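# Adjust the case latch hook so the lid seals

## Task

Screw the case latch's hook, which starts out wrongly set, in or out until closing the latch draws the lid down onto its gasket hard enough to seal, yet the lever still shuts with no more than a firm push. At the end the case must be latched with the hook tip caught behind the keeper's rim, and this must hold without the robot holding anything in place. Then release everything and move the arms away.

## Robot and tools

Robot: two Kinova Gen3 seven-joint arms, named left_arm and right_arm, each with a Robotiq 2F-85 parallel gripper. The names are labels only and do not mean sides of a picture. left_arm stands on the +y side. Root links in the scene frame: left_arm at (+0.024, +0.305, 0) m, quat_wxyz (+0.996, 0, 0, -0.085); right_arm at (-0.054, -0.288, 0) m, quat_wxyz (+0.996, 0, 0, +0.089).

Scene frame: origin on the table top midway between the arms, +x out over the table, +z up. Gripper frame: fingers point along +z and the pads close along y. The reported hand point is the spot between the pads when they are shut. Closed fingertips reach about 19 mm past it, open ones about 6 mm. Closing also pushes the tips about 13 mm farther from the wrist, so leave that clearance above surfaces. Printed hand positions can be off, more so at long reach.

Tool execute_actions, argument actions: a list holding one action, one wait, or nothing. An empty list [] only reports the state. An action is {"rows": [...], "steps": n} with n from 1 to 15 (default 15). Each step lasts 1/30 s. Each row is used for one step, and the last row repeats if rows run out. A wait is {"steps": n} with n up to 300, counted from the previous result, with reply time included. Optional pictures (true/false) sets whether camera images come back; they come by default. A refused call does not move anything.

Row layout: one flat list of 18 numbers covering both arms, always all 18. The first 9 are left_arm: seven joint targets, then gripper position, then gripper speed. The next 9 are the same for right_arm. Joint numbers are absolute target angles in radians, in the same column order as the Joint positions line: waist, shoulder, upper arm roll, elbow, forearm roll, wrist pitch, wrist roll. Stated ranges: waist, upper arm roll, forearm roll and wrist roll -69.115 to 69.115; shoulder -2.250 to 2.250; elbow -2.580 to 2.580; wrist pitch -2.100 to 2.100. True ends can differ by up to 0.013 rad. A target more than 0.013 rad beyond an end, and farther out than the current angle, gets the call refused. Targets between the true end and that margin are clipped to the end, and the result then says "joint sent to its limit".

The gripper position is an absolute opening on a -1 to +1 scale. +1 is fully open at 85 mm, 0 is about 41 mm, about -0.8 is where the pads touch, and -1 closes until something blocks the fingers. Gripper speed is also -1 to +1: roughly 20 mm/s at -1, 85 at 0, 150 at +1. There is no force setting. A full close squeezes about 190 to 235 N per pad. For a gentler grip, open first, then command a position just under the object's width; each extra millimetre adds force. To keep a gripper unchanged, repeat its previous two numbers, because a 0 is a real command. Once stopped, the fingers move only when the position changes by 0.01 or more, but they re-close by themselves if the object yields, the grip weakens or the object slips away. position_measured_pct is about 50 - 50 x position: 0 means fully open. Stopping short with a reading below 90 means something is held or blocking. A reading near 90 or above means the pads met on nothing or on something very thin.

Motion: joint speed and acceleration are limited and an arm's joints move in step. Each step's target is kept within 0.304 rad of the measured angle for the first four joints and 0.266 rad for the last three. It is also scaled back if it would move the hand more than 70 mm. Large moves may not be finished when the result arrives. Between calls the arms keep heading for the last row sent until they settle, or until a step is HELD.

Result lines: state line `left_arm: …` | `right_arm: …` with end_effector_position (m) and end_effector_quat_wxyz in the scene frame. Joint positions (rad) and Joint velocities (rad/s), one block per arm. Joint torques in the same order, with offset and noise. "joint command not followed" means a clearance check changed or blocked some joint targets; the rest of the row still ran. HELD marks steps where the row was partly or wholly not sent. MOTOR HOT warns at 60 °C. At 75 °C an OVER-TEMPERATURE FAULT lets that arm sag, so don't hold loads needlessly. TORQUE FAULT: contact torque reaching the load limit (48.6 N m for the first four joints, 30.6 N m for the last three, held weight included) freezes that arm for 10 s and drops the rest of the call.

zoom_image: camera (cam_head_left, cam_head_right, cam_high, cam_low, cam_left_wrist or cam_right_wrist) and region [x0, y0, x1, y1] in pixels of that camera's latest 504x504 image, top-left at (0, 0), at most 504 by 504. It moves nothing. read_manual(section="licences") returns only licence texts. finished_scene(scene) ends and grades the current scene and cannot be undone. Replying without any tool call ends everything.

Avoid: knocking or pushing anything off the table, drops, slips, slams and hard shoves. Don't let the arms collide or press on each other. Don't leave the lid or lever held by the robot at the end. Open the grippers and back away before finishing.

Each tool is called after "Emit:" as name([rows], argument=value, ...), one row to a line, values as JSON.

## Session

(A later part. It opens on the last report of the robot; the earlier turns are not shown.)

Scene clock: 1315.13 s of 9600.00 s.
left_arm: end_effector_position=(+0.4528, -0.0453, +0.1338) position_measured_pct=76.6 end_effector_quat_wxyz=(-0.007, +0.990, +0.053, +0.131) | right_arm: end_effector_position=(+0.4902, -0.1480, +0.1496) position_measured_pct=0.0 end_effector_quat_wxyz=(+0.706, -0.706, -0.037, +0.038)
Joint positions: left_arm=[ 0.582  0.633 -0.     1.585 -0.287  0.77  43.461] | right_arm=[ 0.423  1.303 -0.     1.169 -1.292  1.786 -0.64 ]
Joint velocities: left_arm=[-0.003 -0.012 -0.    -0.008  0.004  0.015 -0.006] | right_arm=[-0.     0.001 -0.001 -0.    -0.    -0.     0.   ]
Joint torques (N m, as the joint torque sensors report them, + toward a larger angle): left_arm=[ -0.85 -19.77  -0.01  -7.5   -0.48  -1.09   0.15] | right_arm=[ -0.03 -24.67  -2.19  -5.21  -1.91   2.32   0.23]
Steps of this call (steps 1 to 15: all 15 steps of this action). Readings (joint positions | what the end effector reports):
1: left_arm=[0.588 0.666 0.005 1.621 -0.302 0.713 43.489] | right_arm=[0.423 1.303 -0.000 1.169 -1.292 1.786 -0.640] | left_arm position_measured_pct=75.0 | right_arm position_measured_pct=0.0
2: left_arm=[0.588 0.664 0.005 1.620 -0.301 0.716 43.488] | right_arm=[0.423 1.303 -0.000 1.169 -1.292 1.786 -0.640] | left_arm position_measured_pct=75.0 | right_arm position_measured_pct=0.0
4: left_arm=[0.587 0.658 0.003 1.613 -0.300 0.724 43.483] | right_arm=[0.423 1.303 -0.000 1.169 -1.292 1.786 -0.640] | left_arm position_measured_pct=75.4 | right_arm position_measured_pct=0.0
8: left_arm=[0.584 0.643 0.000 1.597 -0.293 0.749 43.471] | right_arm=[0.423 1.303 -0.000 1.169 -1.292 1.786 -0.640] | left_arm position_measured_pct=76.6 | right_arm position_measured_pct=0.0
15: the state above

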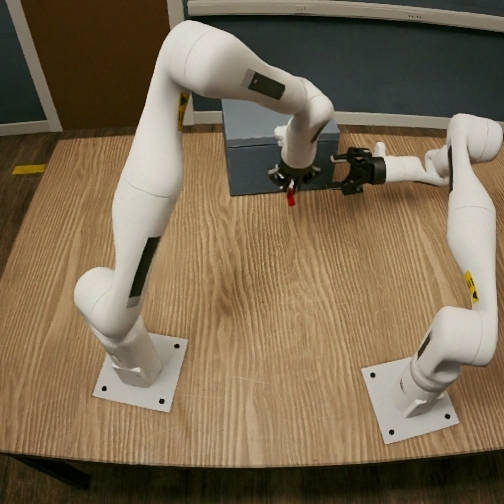

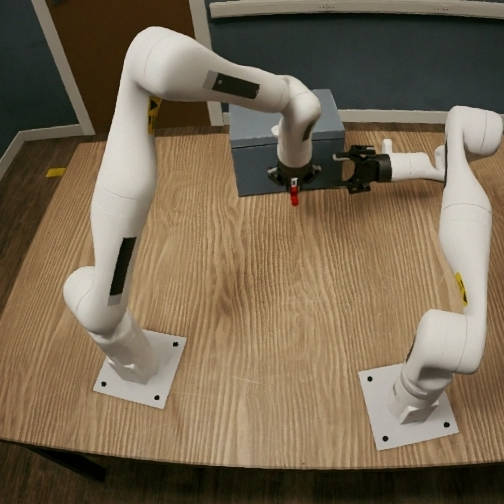

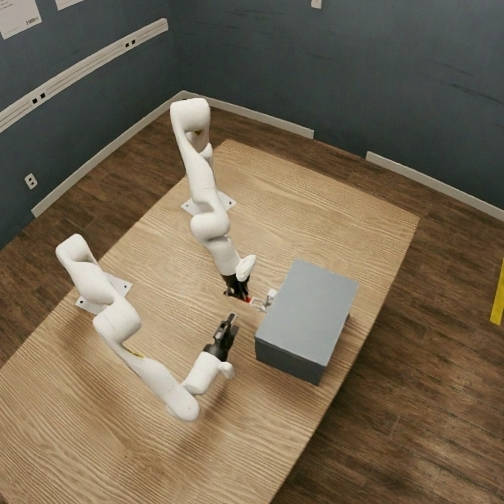

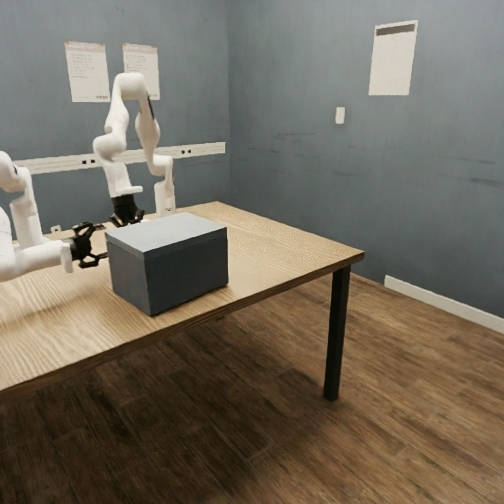

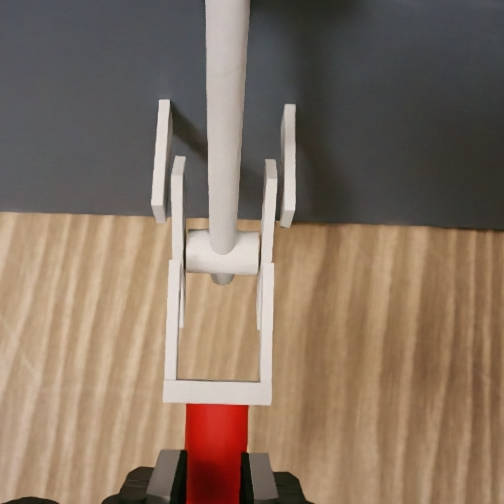

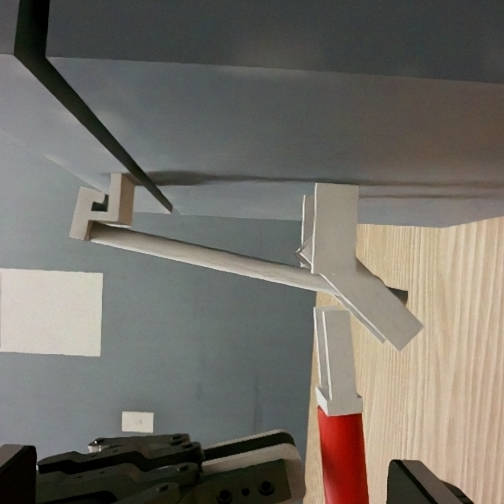

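Emit:
execute_actions([
  {"rows": [[0.4744,0.6152,0,1.1750,0,1.3514,43.1614,-0.1,0,0.423,1.303,0,1.169,-1.292,1.786,-0.640,1,0]], "steps": 15},
], pictures=false)

Emit:
execute_actions([
  {"steps": 5},
], pictures=false)

Emit:
execute_actions([
  {"rows": [[0.3610,0.8390,0,0.7400,0.0104,1.5770,43.048,-0.1,0,0.423,1.303,0,1.169,-1.292,1.786,-0.640,1,0]], "steps": 15},
], pictures=false)

Emit:
execute_actions([
  {"steps": 10},
])

Scene clock: 1335.33 s of 9600.00 s.
left_arm: end_effector_position=(+0.4790, -0.0646, +0.2328) position_measured_pct=55.2 end_effector_quat_wxyz=(+0.031, +0.996, +0.059, +0.060) | right_arm: end_effector_position=(+0.4902, -0.1480, +0.1496) position_measured_pct=0.0 end_effector_quat_wxyz=(+0.706, -0.706, -0.037, +0.038)
Joint positions: left_arm=[ 0.488  0.616 -0.     1.234 -0.035  1.16  43.198] | right_arm=[ 0.423  1.303 -0.     1.169 -1.292  1.786 -0.64 ]
Joint velocities: left_arm=[-0.105 -0.025  0.002 -0.511  0.304  1.216 -0.323] | right_arm=[-0.001  0.001  0.     0.    -0.     0.     0.   ]
Joint torques (N m, as the joint torque sensors report them, + toward a larger angle): left_arm=[  0.23 -18.29   0.66  -7.53   0.41  -0.11   0.01] | right_arm=[ -0.43 -24.41  -2.18  -5.12  -1.93   2.45   0.3 ]
Steps of this call (steps 1 to 15: the robot went on to your last target; steps 16 to 591: nothing new was sent; steps 592 to 606: all 15 steps of this action). Readings (joint positions | what the end effector reports):
592: left_arm=[0.581 0.632 0.000 1.584 -0.286 0.772 43.460] | right_arm=[0.423 1.303 -0.000 1.169 -1.292 1.786 -0.640] | left_arm position_measured_pct=76.6 | right_arm position_measured_pct=0.0
593: left_arm=[0.579 0.632 0.001 1.578 -0.281 0.777 43.455] | right_arm=[0.423 1.303 -0.000 1.169 -1.292 1.786 -0.640] | left_arm position_measured_pct=75.8 | right_arm position_measured_pct=0.0
595: left_arm=[0.568 0.631 0.001 1.552 -0.258 0.800 43.432] | right_arm=[0.423 1.303 -0.000 1.169 -1.292 1.786 -0.640] | left_arm position_measured_pct=71.8 | right_arm position_measured_pct=0.0
599: left_arm=[0.531 0.626 -0.000 1.435 -0.161 0.902 43.333] | right_arm=[0.423 1.303 -0.000 1.169 -1.292 1.786 -0.640] | left_arm position_measured_pct=60.3 | right_arm position_measured_pct=0.0
606: the state above

Scene clock: 1335.50 s of 9600.00 s.
left_arm: end_effector_position=(+0.4529, -0.0479, +0.2474) position_measured_pct=54.8 end_effector_quat_wxyz=(+0.005, +0.999, +0.053, +0.008) | right_arm: end_effector_position=(+0.4902, -0.1480, +0.1496) position_measured_pct=0.0 end_effector_quat_wxyz=(+0.706, -0.706, -0.037, +0.038)
Joint positions: left_arm=[ 0.477  0.614 -0.     1.181 -0.003  1.328 43.164] | right_arm=[ 0.423  1.303 -0.     1.169 -1.292  1.786 -0.64 ]
Joint velocities: left_arm=[-0.026 -0.005  0.003 -0.117  0.071  0.499 -0.076] | right_arm=[-0.001  0.     0.    -0.    -0.    -0.001 -0.   ]
Joint torques (N m, as the joint torque sensors report them, + toward a larger angle): left_arm=[ -0.44 -19.96   0.31  -8.46   0.4   -0.58   0.17] | right_arm=[ -0.39 -24.62  -1.94  -5.19  -2.12   2.3    0.06]
Steps of this call (steps 1 to 5: the robot went on to your last target). Readings (joint positions | what the end effector reports):
1: left_arm=[0.485 0.616 -0.000 1.218 -0.025 1.201 43.188] | right_arm=[0.423 1.303 -0.000 1.169 -1.292 1.786 -0.640] | left_arm position_measured_pct=54.8 | right_arm position_measured_pct=0.0
2: left_arm=[0.482 0.615 -0.000 1.205 -0.017 1.241 43.180] | right_arm=[0.423 1.303 -0.000 1.169 -1.292 1.786 -0.640] | left_arm position_measured_pct=54.8 | right_arm position_measured_pct=0.0
4: left_arm=[0.478 0.615 -0.000 1.186 -0.006 1.307 43.168] | right_arm=[0.423 1.303 -0.000 1.169 -1.292 1.786 -0.640] | left_arm position_measured_pct=54.8 | right_arm position_measured_pct=0.0
5: the state above

Scene clock: 1336.00 s of 9600.00 s.
left_arm: end_effector_position=(+0.5378, -0.0331, +0.2493) position_measured_pct=54.8 end_effector_quat_wxyz=(-0.004, +0.999, +0.053, -0.014) | right_arm: end_effector_position=(+0.4902, -0.1480, +0.1496) position_measured_pct=0.0 end_effector_quat_wxyz=(+0.706, -0.706, -0.037, +0.038)
Joint positions: left_arm=[ 0.368  0.824 -0.001  0.78   0.01   1.566 43.054] | right_arm=[ 0.423  1.303 -0.     1.169 -1.292  1.786 -0.64 ]
Joint velocities: left_arm=[-0.093  0.172 -0.    -0.555  0.008  0.166 -0.092] | right_arm=[ 0.001  0.001 -0.     0.     0.     0.    -0.   ]
Joint torques (N m, as the joint torque sensors report them, + toward a larger angle): left_arm=[  0.86 -24.23   0.77  -8.16   0.2    0.47   0.24] | right_arm=[ -0.08 -24.57  -2.35  -5.11  -2.     2.42   0.23]
Steps of this call (steps 1 to 15: all 15 steps of this action). Readings (joint positions | what the end effector reports):
1: left_arm=[0.475 0.615 0.000 1.177 -0.001 1.342 43.162] | right_arm=[0.423 1.303 -0.000 1.169 -1.292 1.786 -0.640] | left_arm position_measured_pct=54.8 | right_arm position_measured_pct=0.0
2: left_arm=[0.472 0.621 0.001 1.168 0.001 1.358 43.159] | right_arm=[0.423 1.303 -0.000 1.169 -1.292 1.786 -0.640] | left_arm position_measured_pct=54.8 | right_arm position_measured_pct=0.0
4: left_arm=[0.460 0.644 0.001 1.135 0.003 1.400 43.146] | right_arm=[0.423 1.303 -0.000 1.169 -1.292 1.786 -0.640] | left_arm position_measured_pct=54.8 | right_arm position_measured_pct=0.0
8: left_arm=[0.416 0.731 0.001 1.005 0.006 1.488 43.100] | right_arm=[0.423 1.303 -0.000 1.169 -1.292 1.786 -0.640] | left_arm position_measured_pct=54.8 | right_arm position_measured_pct=0.0
15: the state above

Scene clock: 1336.33 s of 9600.00 s.
left_arm: end_effector_position=(+0.5473, -0.0342, +0.2526) position_measured_pct=54.8 end_effector_quat_wxyz=(+0.001, +0.999, +0.053, -0.009) | right_arm: end_effector_position=(+0.4902, -0.1480, +0.1496) position_measured_pct=0.0 end_effector_quat_wxyz=(+0.706, -0.706, -0.037, +0.038)
Joint positions: left_arm=[ 0.361  0.838 -0.     0.74   0.01   1.577 43.048] | right_arm=[ 0.423  1.303 -0.     1.169 -1.292  1.786 -0.64 ]
Joint velocities: left_arm=[-0.002  0.009  0.001 -0.003 -0.     0.001  0.   ] | right_arm=[-0.003 -0.001 -0.     0.     0.    -0.     0.   ]
Joint torques (N m, as the joint torque sensors report them, + toward a larger angle): left_arm=[ -0.58 -24.59   0.5   -9.69   0.21  -0.24   0.14] | right_arm=[ -0.32 -24.42  -2.44  -5.18  -1.97   2.52   0.3 ]
Steps of this call (steps 1 to 10: the robot went on to your last target). Readings (joint positions | what the end effector reports):
1: left_arm=[0.366 0.829 -0.001 0.764 0.010 1.570 43.051] | right_arm=[0.423 1.303 -0.000 1.169 -1.292 1.786 -0.640] | left_arm position_measured_pct=54.8 | right_arm position_measured_pct=0.0
2: left_arm=[0.364 0.832 -0.001 0.753 0.010 1.574 43.049] | right_arm=[0.423 1.303 -0.000 1.169 -1.292 1.786 -0.640] | left_arm position_measured_pct=54.8 | right_arm position_measured_pct=0.0
4: left_arm=[0.362 0.834 -0.000 0.744 0.010 1.576 43.048] | right_arm=[0.423 1.303 -0.000 1.169 -1.292 1.786 -0.640] | left_arm position_measured_pct=54.8 | right_arm position_measured_pct=0.0
8: left_arm=[0.361 0.837 -0.000 0.741 0.010 1.577 43.048] | right_arm=[0.423 1.303 -0.000 1.169 -1.292 1.786 -0.640] | left_arm position_measured_pct=54.8 | right_arm position_measured_pct=0.0
10: the state above

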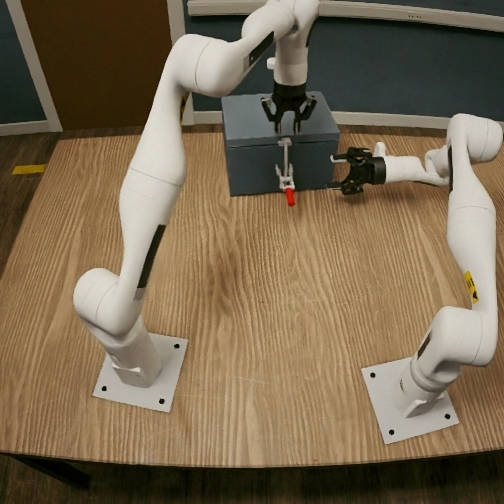

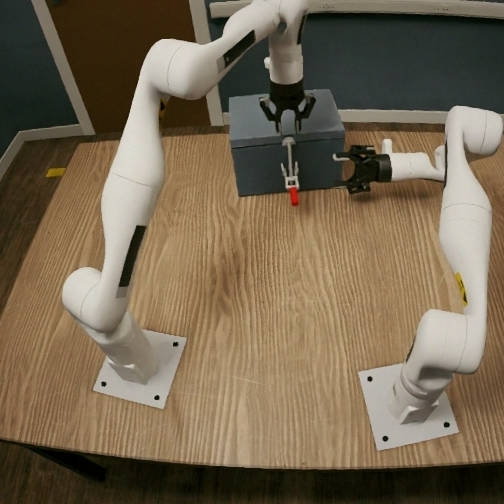

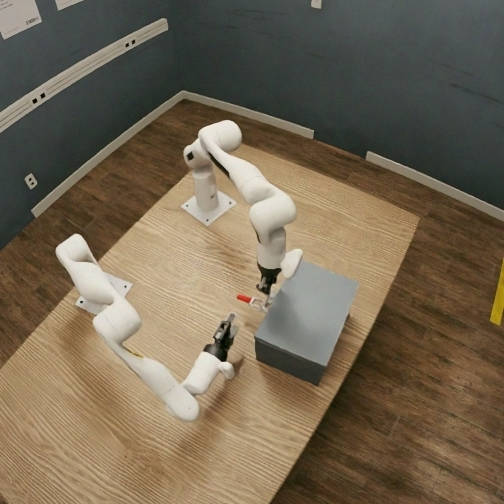

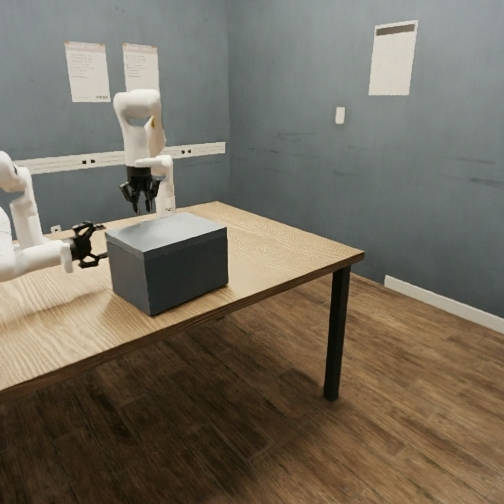

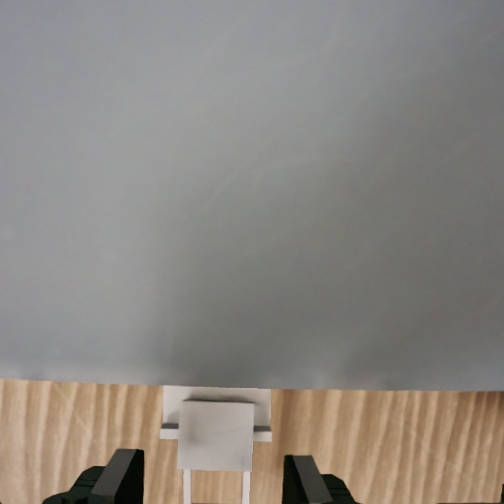

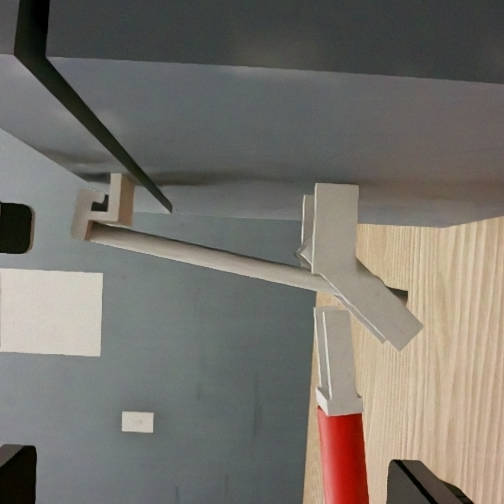

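Emit:
execute_actions([
  {"rows": [[0.3610,0.8420,0,0.7770,0.0104,1.5370,43.048,-0.1,0,0.423,1.303,0,1.169,-1.292,1.786,-0.640,1,0],[0.3610,0.8420,0,0.7770,0.0104,1.5370,43.048,-0.1,0,0.423,1.303,0,1.169,-1.292,1.786,-0.640,1,0],[0.3610,0.8420,0,0.7770,0.0104,1.5370,43.048,-0.1,0,0.423,1.303,0,1.169,-1.292,1.786,-0.640,1,0],[0.3610,0.8448,0,0.8135,0.0104,1.4974,43.048,-0.1,0,0.423,1.303,0,1.169,-1.292,1.786,-0.640,1,0]], "steps": 15},
])

Emit:
zoom_image(camera="cam_right_wrist", region=[20, 160, 140, 270])

Scene clock: 1349.03 s of 9600.00 s.
left_arm: end_effector_position=(+0.5479, -0.0343, +0.2254) position_measured_pct=54.8 end_effector_quat_wxyz=(+0.000, +0.999, +0.053, -0.009) | right_arm: end_effector_position=(+0.4902, -0.1480, +0.1496) position_measured_pct=0.0 end_effector_quat_wxyz=(+0.706, -0.706, -0.037, +0.038)
Joint positions: left_arm=[ 0.361  0.845 -0.     0.813  0.01   1.498 43.048] | right_arm=[ 0.423  1.303 -0.     1.169 -1.292  1.786 -0.64 ]
Joint velocities: left_arm=[-0.    -0.001  0.001  0.007 -0.    -0.007  0.   ] | right_arm=[ 0.001  0.002 -0.     0.     0.    -0.     0.   ]
Joint torques (N m, as the joint torque sensors report them, + toward a larger angle): left_arm=[ -0.15 -24.32   0.4   -9.43   0.39  -0.22  -0.1 ] | right_arm=[ -0.12 -24.21  -2.47  -4.88  -1.97   2.49   0.24]
Steps of this call (steps 1 to 30: the robot went on to your last target; steps 31 to 366: nothing new was sent; steps 367 to 381: all 15 steps of this action). Readings (joint positions | what the end effector reports):
367: left_arm=[0.361 0.839 0.000 0.741 0.010 1.576 43.048] | right_arm=[0.423 1.303 -0.000 1.169 -1.292 1.786 -0.640] | left_arm position_measured_pct=54.8 | right_arm position_measured_pct=0.0
368: left_arm=[0.361 0.839 0.000 0.746 0.010 1.571 43.048] | right_arm=[0.423 1.303 -0.000 1.169 -1.292 1.786 -0.640] | left_arm position_measured_pct=54.8 | right_arm position_measured_pct=0.0
370: left_arm=[0.361 0.840 0.000 0.763 0.010 1.552 43.048] | right_arm=[0.423 1.303 -0.000 1.169 -1.292 1.786 -0.640] | left_arm position_measured_pct=54.8 | right_arm position_measured_pct=0.0
374: left_arm=[0.361 0.844 -0.000 0.801 0.010 1.511 43.048] | right_arm=[0.423 1.303 -0.000 1.169 -1.292 1.786 -0.640] | left_arm position_measured_pct=54.8 | right_arm position_measured_pct=0.0
381: the state above

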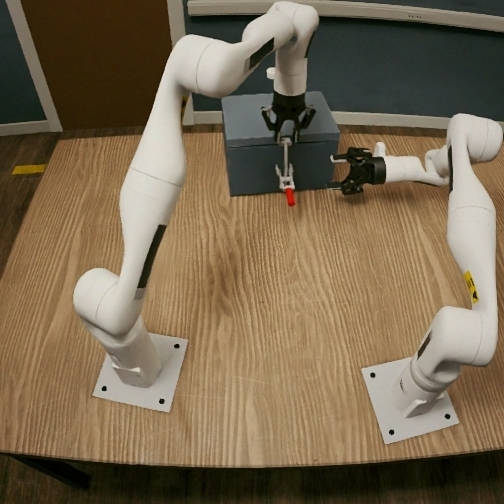

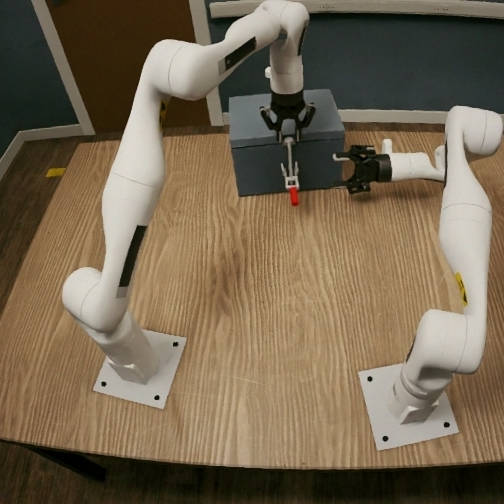

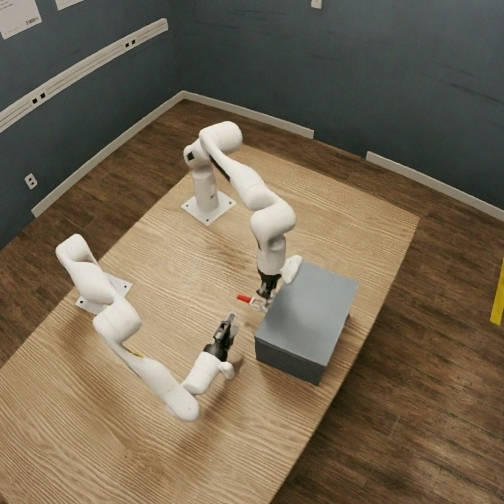

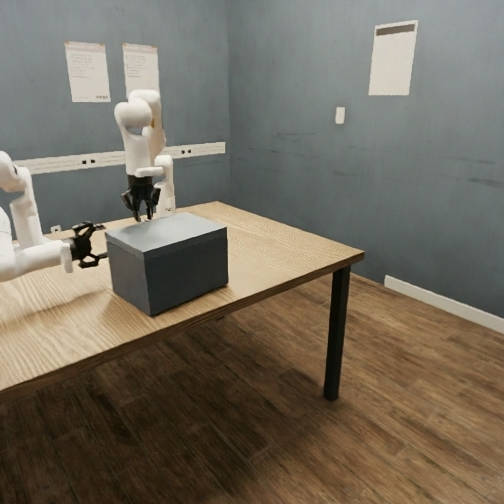

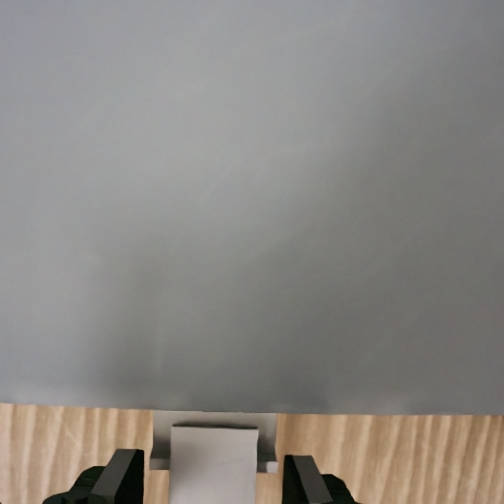

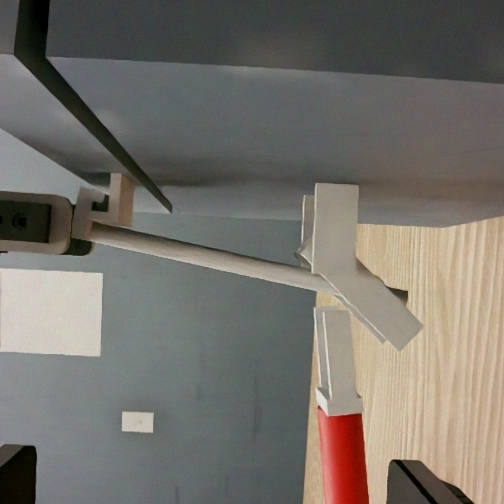

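Region (20, 160, 140, 270) of cam_right_wrist's 504x504 image, scaled by 4.200; it fills the top 462 rows of this view, and the rest is white.

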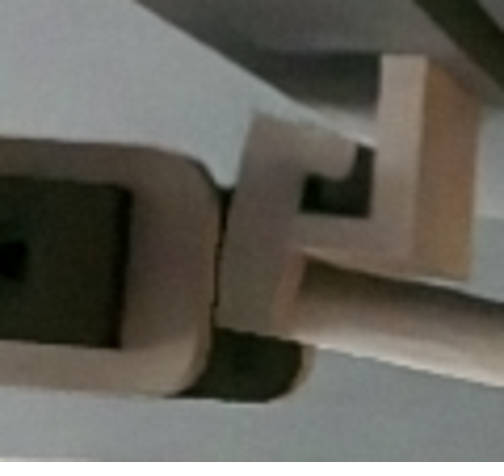

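Emit:
execute_actions([
  {"rows": [[0.3610,0.8450,0,0.8162,0.0104,1.4944,43.048,-0.52,0,0.423,1.303,0,1.169,-1.292,1.786,-0.640,1,0]], "steps": 15},
])

Emit:
zoom_image(camera="cam_right_wrist", region=[20, 160, 140, 270])

Scene clock: 1363.23 s of 9600.00 s.
left_arm: end_effector_position=(+0.5479, -0.0342, +0.2249) position_measured_pct=72.2 end_effector_quat_wxyz=(+0.000, +0.999, +0.053, -0.009) | right_arm: end_effector_position=(+0.4902, -0.1480, +0.1496) position_measured_pct=0.0 end_effector_quat_wxyz=(+0.706, -0.706, -0.037, +0.038)
Joint positions: left_arm=[ 0.361  0.844 -0.     0.816  0.01   1.495 43.048] | right_arm=[ 0.423  1.303 -0.     1.169 -1.292  1.786 -0.64 ]
Joint velocities: left_arm=[-0.001  0.001  0.     0.    -0.    -0.     0.001] | right_arm=[ 0.001  0.001 -0.    -0.    -0.    -0.    -0.   ]
Joint torques (N m, as the joint torque sensors report them, + toward a larger angle): left_arm=[  0.04 -24.01   0.47  -8.65   0.45  -0.31   0.15] | right_arm=[  0.04 -24.2   -2.15  -5.06  -2.     2.31   0.25]
Steps of this call (steps 1 to 15: the robot went on to your last target; steps 16 to 411: nothing new was sent; steps 412 to 426: all 15 steps of this action). Readings (joint positions | what the end effector reports):
412: left_arm=[0.361 0.845 0.000 0.814 0.010 1.497 43.048] | right_arm=[0.423 1.303 -0.000 1.169 -1.292 1.786 -0.640] | left_arm position_measured_pct=54.8 | right_arm position_measured_pct=0.0
413: left_arm=[0.361 0.845 0.000 0.815 0.010 1.496 43.048] | right_arm=[0.423 1.303 -0.000 1.169 -1.292 1.786 -0.640] | left_arm position_measured_pct=55.6 | right_arm position_measured_pct=0.0
415: left_arm=[0.361 0.845 0.000 0.815 0.010 1.495 43.048] | right_arm=[0.423 1.303 -0.000 1.169 -1.292 1.786 -0.640] | left_arm position_measured_pct=59.5 | right_arm position_measured_pct=0.0
419: left_arm=[0.361 0.845 -0.000 0.816 0.010 1.495 43.048] | right_arm=[0.423 1.303 -0.000 1.169 -1.292 1.786 -0.640] | left_arm position_measured_pct=70.2 | right_arm position_measured_pct=0.0
426: the state above

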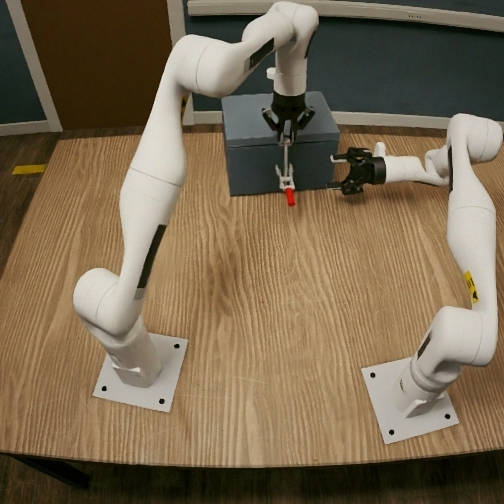

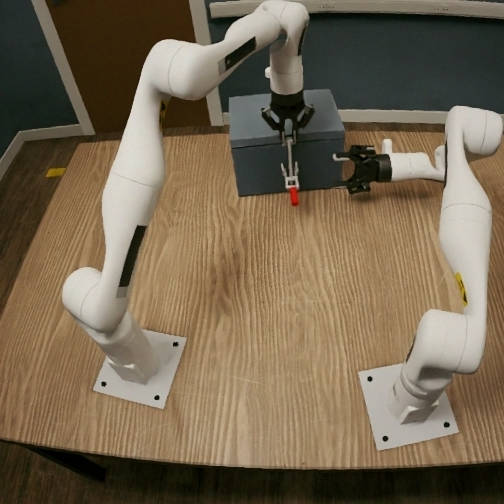

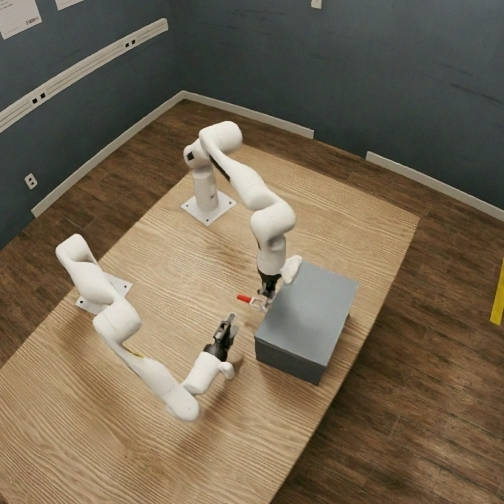

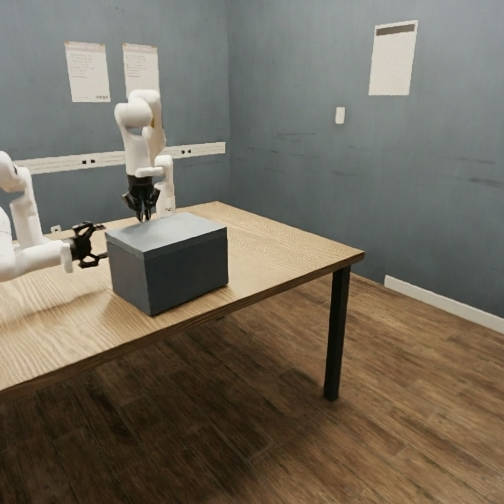

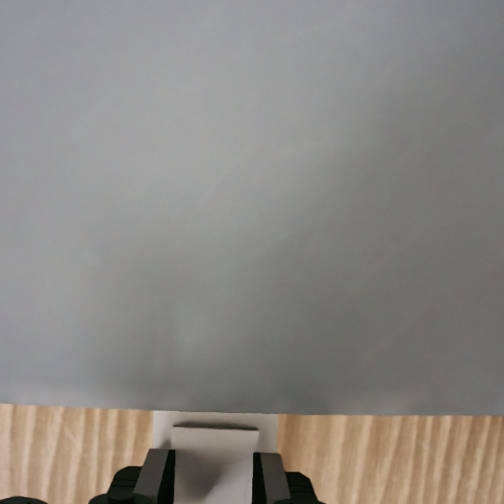

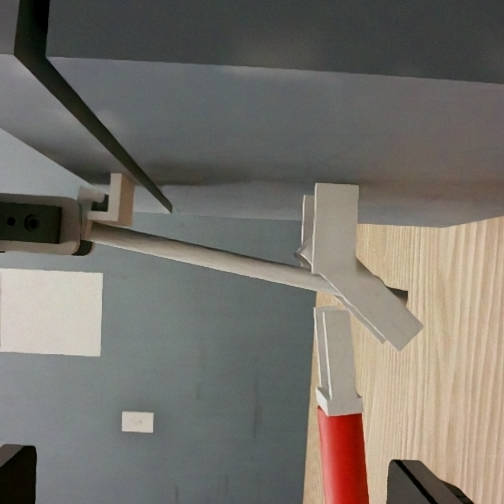

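Region (20, 160, 140, 270) of cam_right_wrist's 504x504 image, scaled by 4.200; it fills the top 462 rows of this view, and the rest is white.

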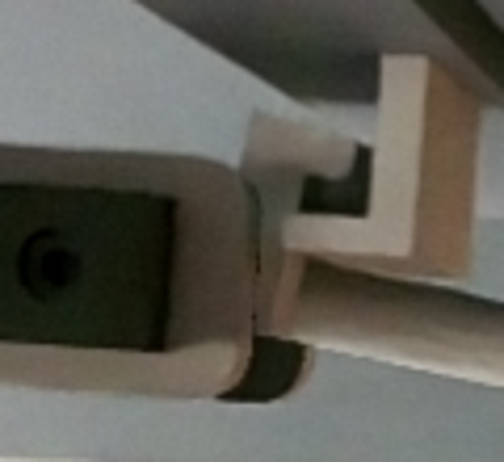

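Emit:
execute_actions([
  {"rows": [[0.3610,0.8447,0,0.8124,0.0104,1.4985,43.048,-0.52,0,0.423,1.303,0,1.169,-1.292,1.786,-0.640,1,0],[0.3610,0.8444,0,0.8086,0.0104,1.5027,43.048,-0.52,0,0.423,1.303,0,1.169,-1.292,1.786,-0.640,1,0],[0.3610,0.8440,0,0.8047,0.0104,1.5068,43.048,-0.52,0,0.423,1.303,0,1.169,-1.292,1.786,-0.640,1,0],[0.3610,0.8437,0,0.8009,0.0104,1.5110,43.048,-0.52,0,0.423,1.303,0,1.169,-1.292,1.786,-0.640,1,0],[0.3610,0.8434,0,0.7971,0.0104,1.5151,43.048,-0.52,0,0.423,1.303,0,1.169,-1.292,1.786,-0.640,1,0],[0.3610,0.8431,0,0.7933,0.0104,1.5192,43.048,-0.52,0,0.423,1.303,0,1.169,-1.292,1.786,-0.640,1,0],[0.3610,0.8428,0,0.7895,0.0104,1.5234,43.048,-0.52,0,0.423,1.303,0,1.169,-1.292,1.786,-0.640,1,0],[0.3610,0.8424,0,0.7856,0.0104,1.5275,43.048,-0.52,0,0.423,1.303,0,1.169,-1.292,1.786,-0.640,1,0],[0.3610,0.8421,0,0.7818,0.0104,1.5317,43.048,-0.52,0,0.423,1.303,0,1.169,-1.292,1.786,-0.640,1,0],[0.3610,0.8418,0,0.7780,0.0104,1.5358,43.048,-0.52,0,0.423,1.303,0,1.169,-1.292,1.786,-0.640,1,0]], "steps": 15},
])

Emit:
zoom_image(camera="cam_right_wrist", region=[20, 160, 140, 270])

Scene clock: 1379.57 s of 9600.00 s.
left_arm: end_effector_position=(+0.5467, -0.0339, +0.2269) position_measured_pct=72.2 end_effector_quat_wxyz=(-0.004, +0.998, +0.053, -0.015) | right_arm: end_effector_position=(+0.4902, -0.1480, +0.1496) position_measured_pct=0.0 end_effector_quat_wxyz=(+0.706, -0.706, -0.037, +0.038)
Joint positions: left_arm=[ 0.361  0.857 -0.     0.785  0.011  1.53  43.048] | right_arm=[ 0.423  1.303 -0.     1.169 -1.292  1.786 -0.64 ]
Joint velocities: left_arm=[-0.001  0.01  -0.    -0.02  -0.     0.018  0.   ] | right_arm=[-0.001 -0.    -0.001 -0.     0.    -0.001  0.   ]
Joint torques (N m, as the joint torque sensors report them, + toward a larger angle): left_arm=[ -0.64 -36.96   0.47 -13.11   0.2    2.56   0.16] | right_arm=[ -0.21 -24.33  -2.29  -4.97  -1.85   2.39   0.07]
Steps of this call (steps 1 to 15: the robot went on to your last target; steps 16 to 475: nothing new was sent; steps 476 to 490: all 15 steps of this action). Readings (joint positions | what the end effector reports):
476: left_arm=[0.361 0.844 -0.000 0.816 0.010 1.495 43.048] | right_arm=[0.423 1.303 -0.000 1.169 -1.292 1.786 -0.640] | left_arm position_measured_pct=72.2 | right_arm position_measured_pct=0.0
477: left_arm=[0.361 0.845 -0.000 0.815 0.010 1.496 43.048] | right_arm=[0.423 1.303 -0.000 1.169 -1.292 1.786 -0.640] | left_arm position_measured_pct=72.2 | right_arm position_measured_pct=0.0
479: left_arm=[0.361 0.846 -0.000 0.811 0.010 1.501 43.048] | right_arm=[0.423 1.303 -0.000 1.169 -1.292 1.786 -0.640] | left_arm position_measured_pct=72.2 | right_arm position_measured_pct=0.0
483: left_arm=[0.361 0.850 0.000 0.800 0.011 1.514 43.048] | right_arm=[0.423 1.303 -0.000 1.169 -1.292 1.786 -0.640] | left_arm position_measured_pct=72.2 | right_arm position_measured_pct=0.0
490: the state above

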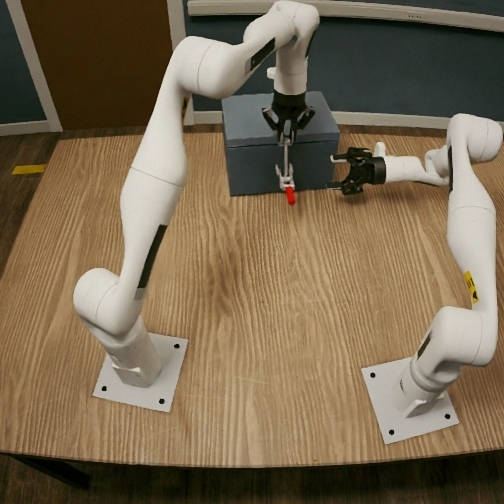

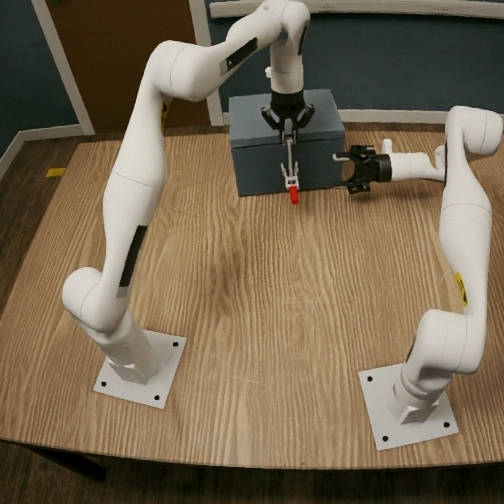

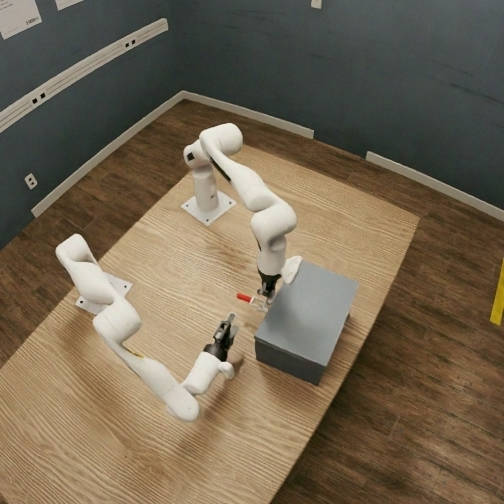

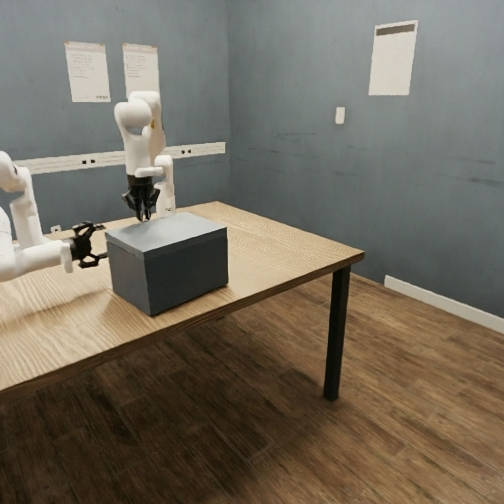

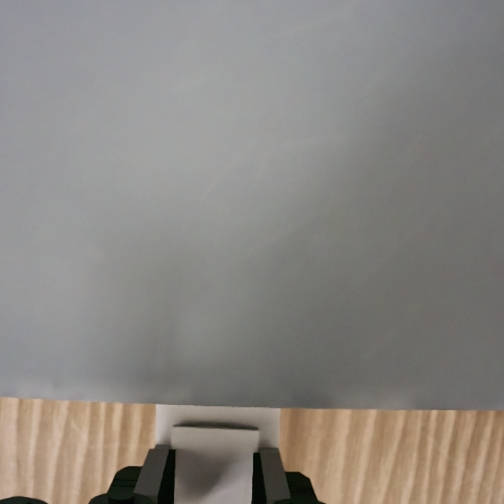

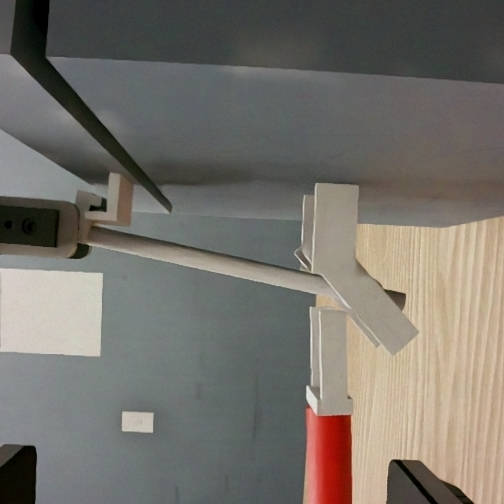

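Region (20, 160, 140, 270) of cam_right_wrist's 504x504 image, scaled by 4.200; it fills the top 462 rows of this view, and the rest is white.

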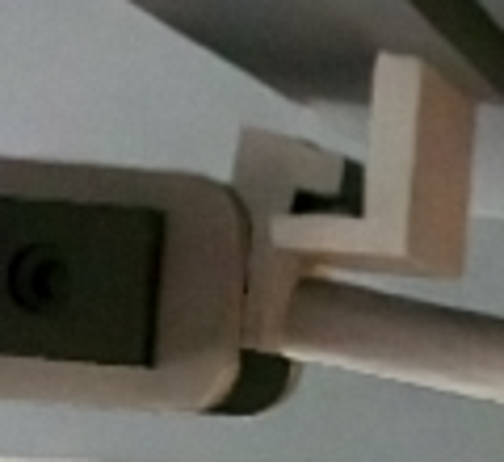

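Emit:
execute_actions([
  {"rows": [[0.3602,0.8443,0,0.7773,0.0104,1.5341,43.047,-0.52,0,0.423,1.303,0,1.169,-1.292,1.786,-0.640,1,0],[0.3595,0.8468,0,0.7765,0.0104,1.5323,43.047,-0.52,0,0.423,1.303,0,1.169,-1.292,1.786,-0.640,1,0],[0.3587,0.8493,0,0.7758,0.0104,1.5306,43.046,-0.52,0,0.423,1.303,0,1.169,-1.292,1.786,-0.640,1,0]], "steps": 15},
])

Emit:
zoom_image(camera="cam_right_wrist", region=[20, 160, 140, 270])

Scene clock: 1390.37 s of 9600.00 s.
left_arm: end_effector_position=(+0.5473, -0.0342, +0.2265) position_measured_pct=72.2 end_effector_quat_wxyz=(-0.003, +0.998, +0.053, -0.016) | right_arm: end_effector_position=(+0.4902, -0.1480, +0.1496) position_measured_pct=0.0 end_effector_quat_wxyz=(+0.706, -0.706, -0.037, +0.038)
Joint positions: left_arm=[ 0.36   0.859  0.001  0.781  0.011  1.531 43.046] | right_arm=[ 0.423  1.303 -0.     1.169 -1.292  1.786 -0.64 ]
Joint velocities: left_arm=[ 0.    -0.    -0.    -0.    -0.    -0.     0.001] | right_arm=[ 0.001 -0.    -0.001 -0.    -0.    -0.001  0.   ]
Joint torques (N m, as the joint torque sensors report them, + toward a larger angle): left_arm=[ -1.19 -32.14  -0.12 -13.04  -0.03  -0.43   0.  ] | right_arm=[ -0.11 -24.3   -2.34  -4.81  -2.1    2.29   0.26]
Steps of this call (steps 1 to 15: the robot went on to your last target; steps 16 to 309: nothing new was sent; steps 310 to 324: all 15 steps of this action). Readings (joint positions | what the end effector reports):
310: left_arm=[0.361 0.858 0.000 0.783 0.011 1.531 43.048] | right_arm=[0.423 1.303 -0.000 1.169 -1.292 1.786 -0.640] | left_arm position_measured_pct=72.2 | right_arm position_measured_pct=0.0
311: left_arm=[0.361 0.858 0.000 0.783 0.011 1.532 43.048] | right_arm=[0.423 1.303 -0.000 1.169 -1.292 1.786 -0.640] | left_arm position_measured_pct=72.2 | right_arm position_measured_pct=0.0
313: left_arm=[0.360 0.859 0.001 0.782 0.012 1.532 43.047] | right_arm=[0.423 1.303 -0.000 1.169 -1.292 1.786 -0.640] | left_arm position_measured_pct=72.2 | right_arm position_measured_pct=0.0
317: left_arm=[0.360 0.859 0.001 0.781 0.011 1.532 43.046] | right_arm=[0.423 1.303 -0.000 1.169 -1.292 1.786 -0.640] | left_arm position_measured_pct=72.2 | right_arm position_measured_pct=0.0
324: the state above

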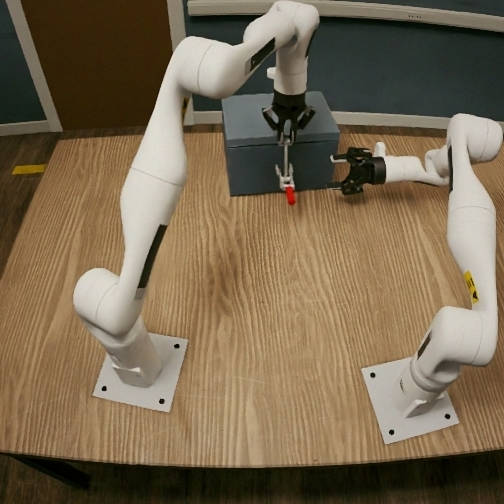

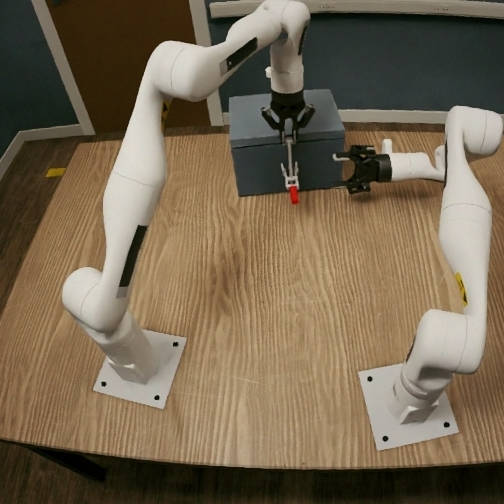

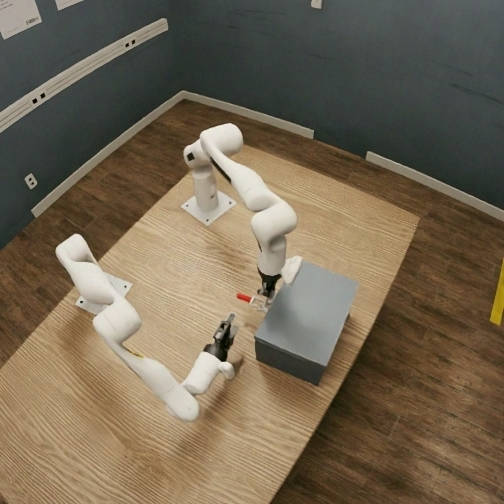

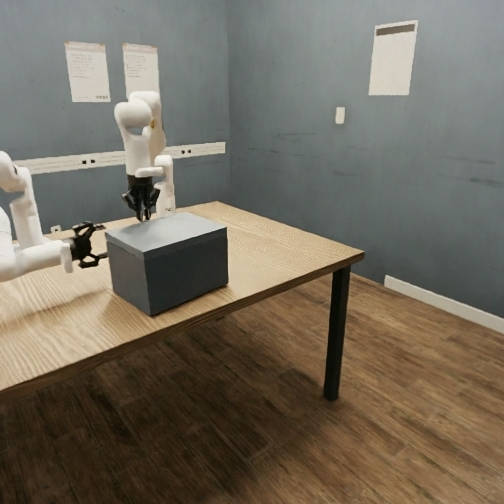

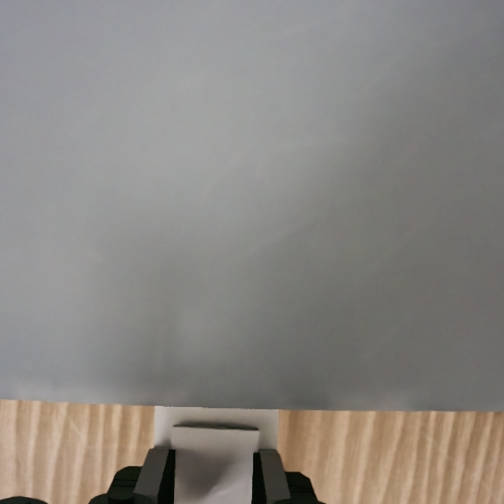

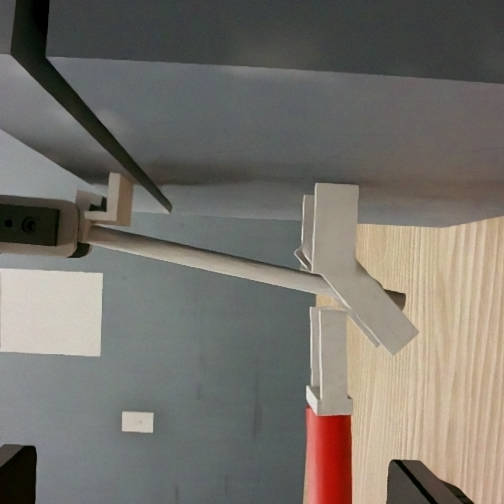

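Region (20, 160, 140, 270) of cam_right_wrist's 504x504 image, scaled by 4.200; it fills the top 462 rows of this view, and the rest is white.

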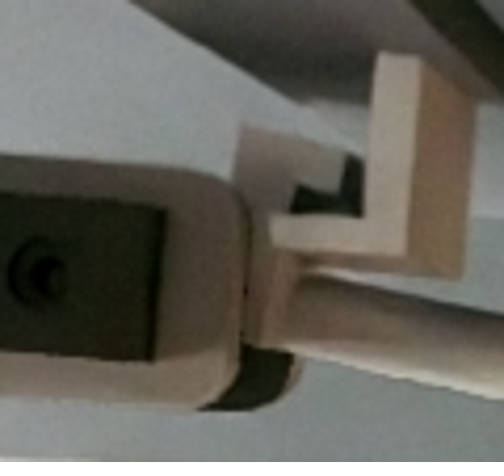

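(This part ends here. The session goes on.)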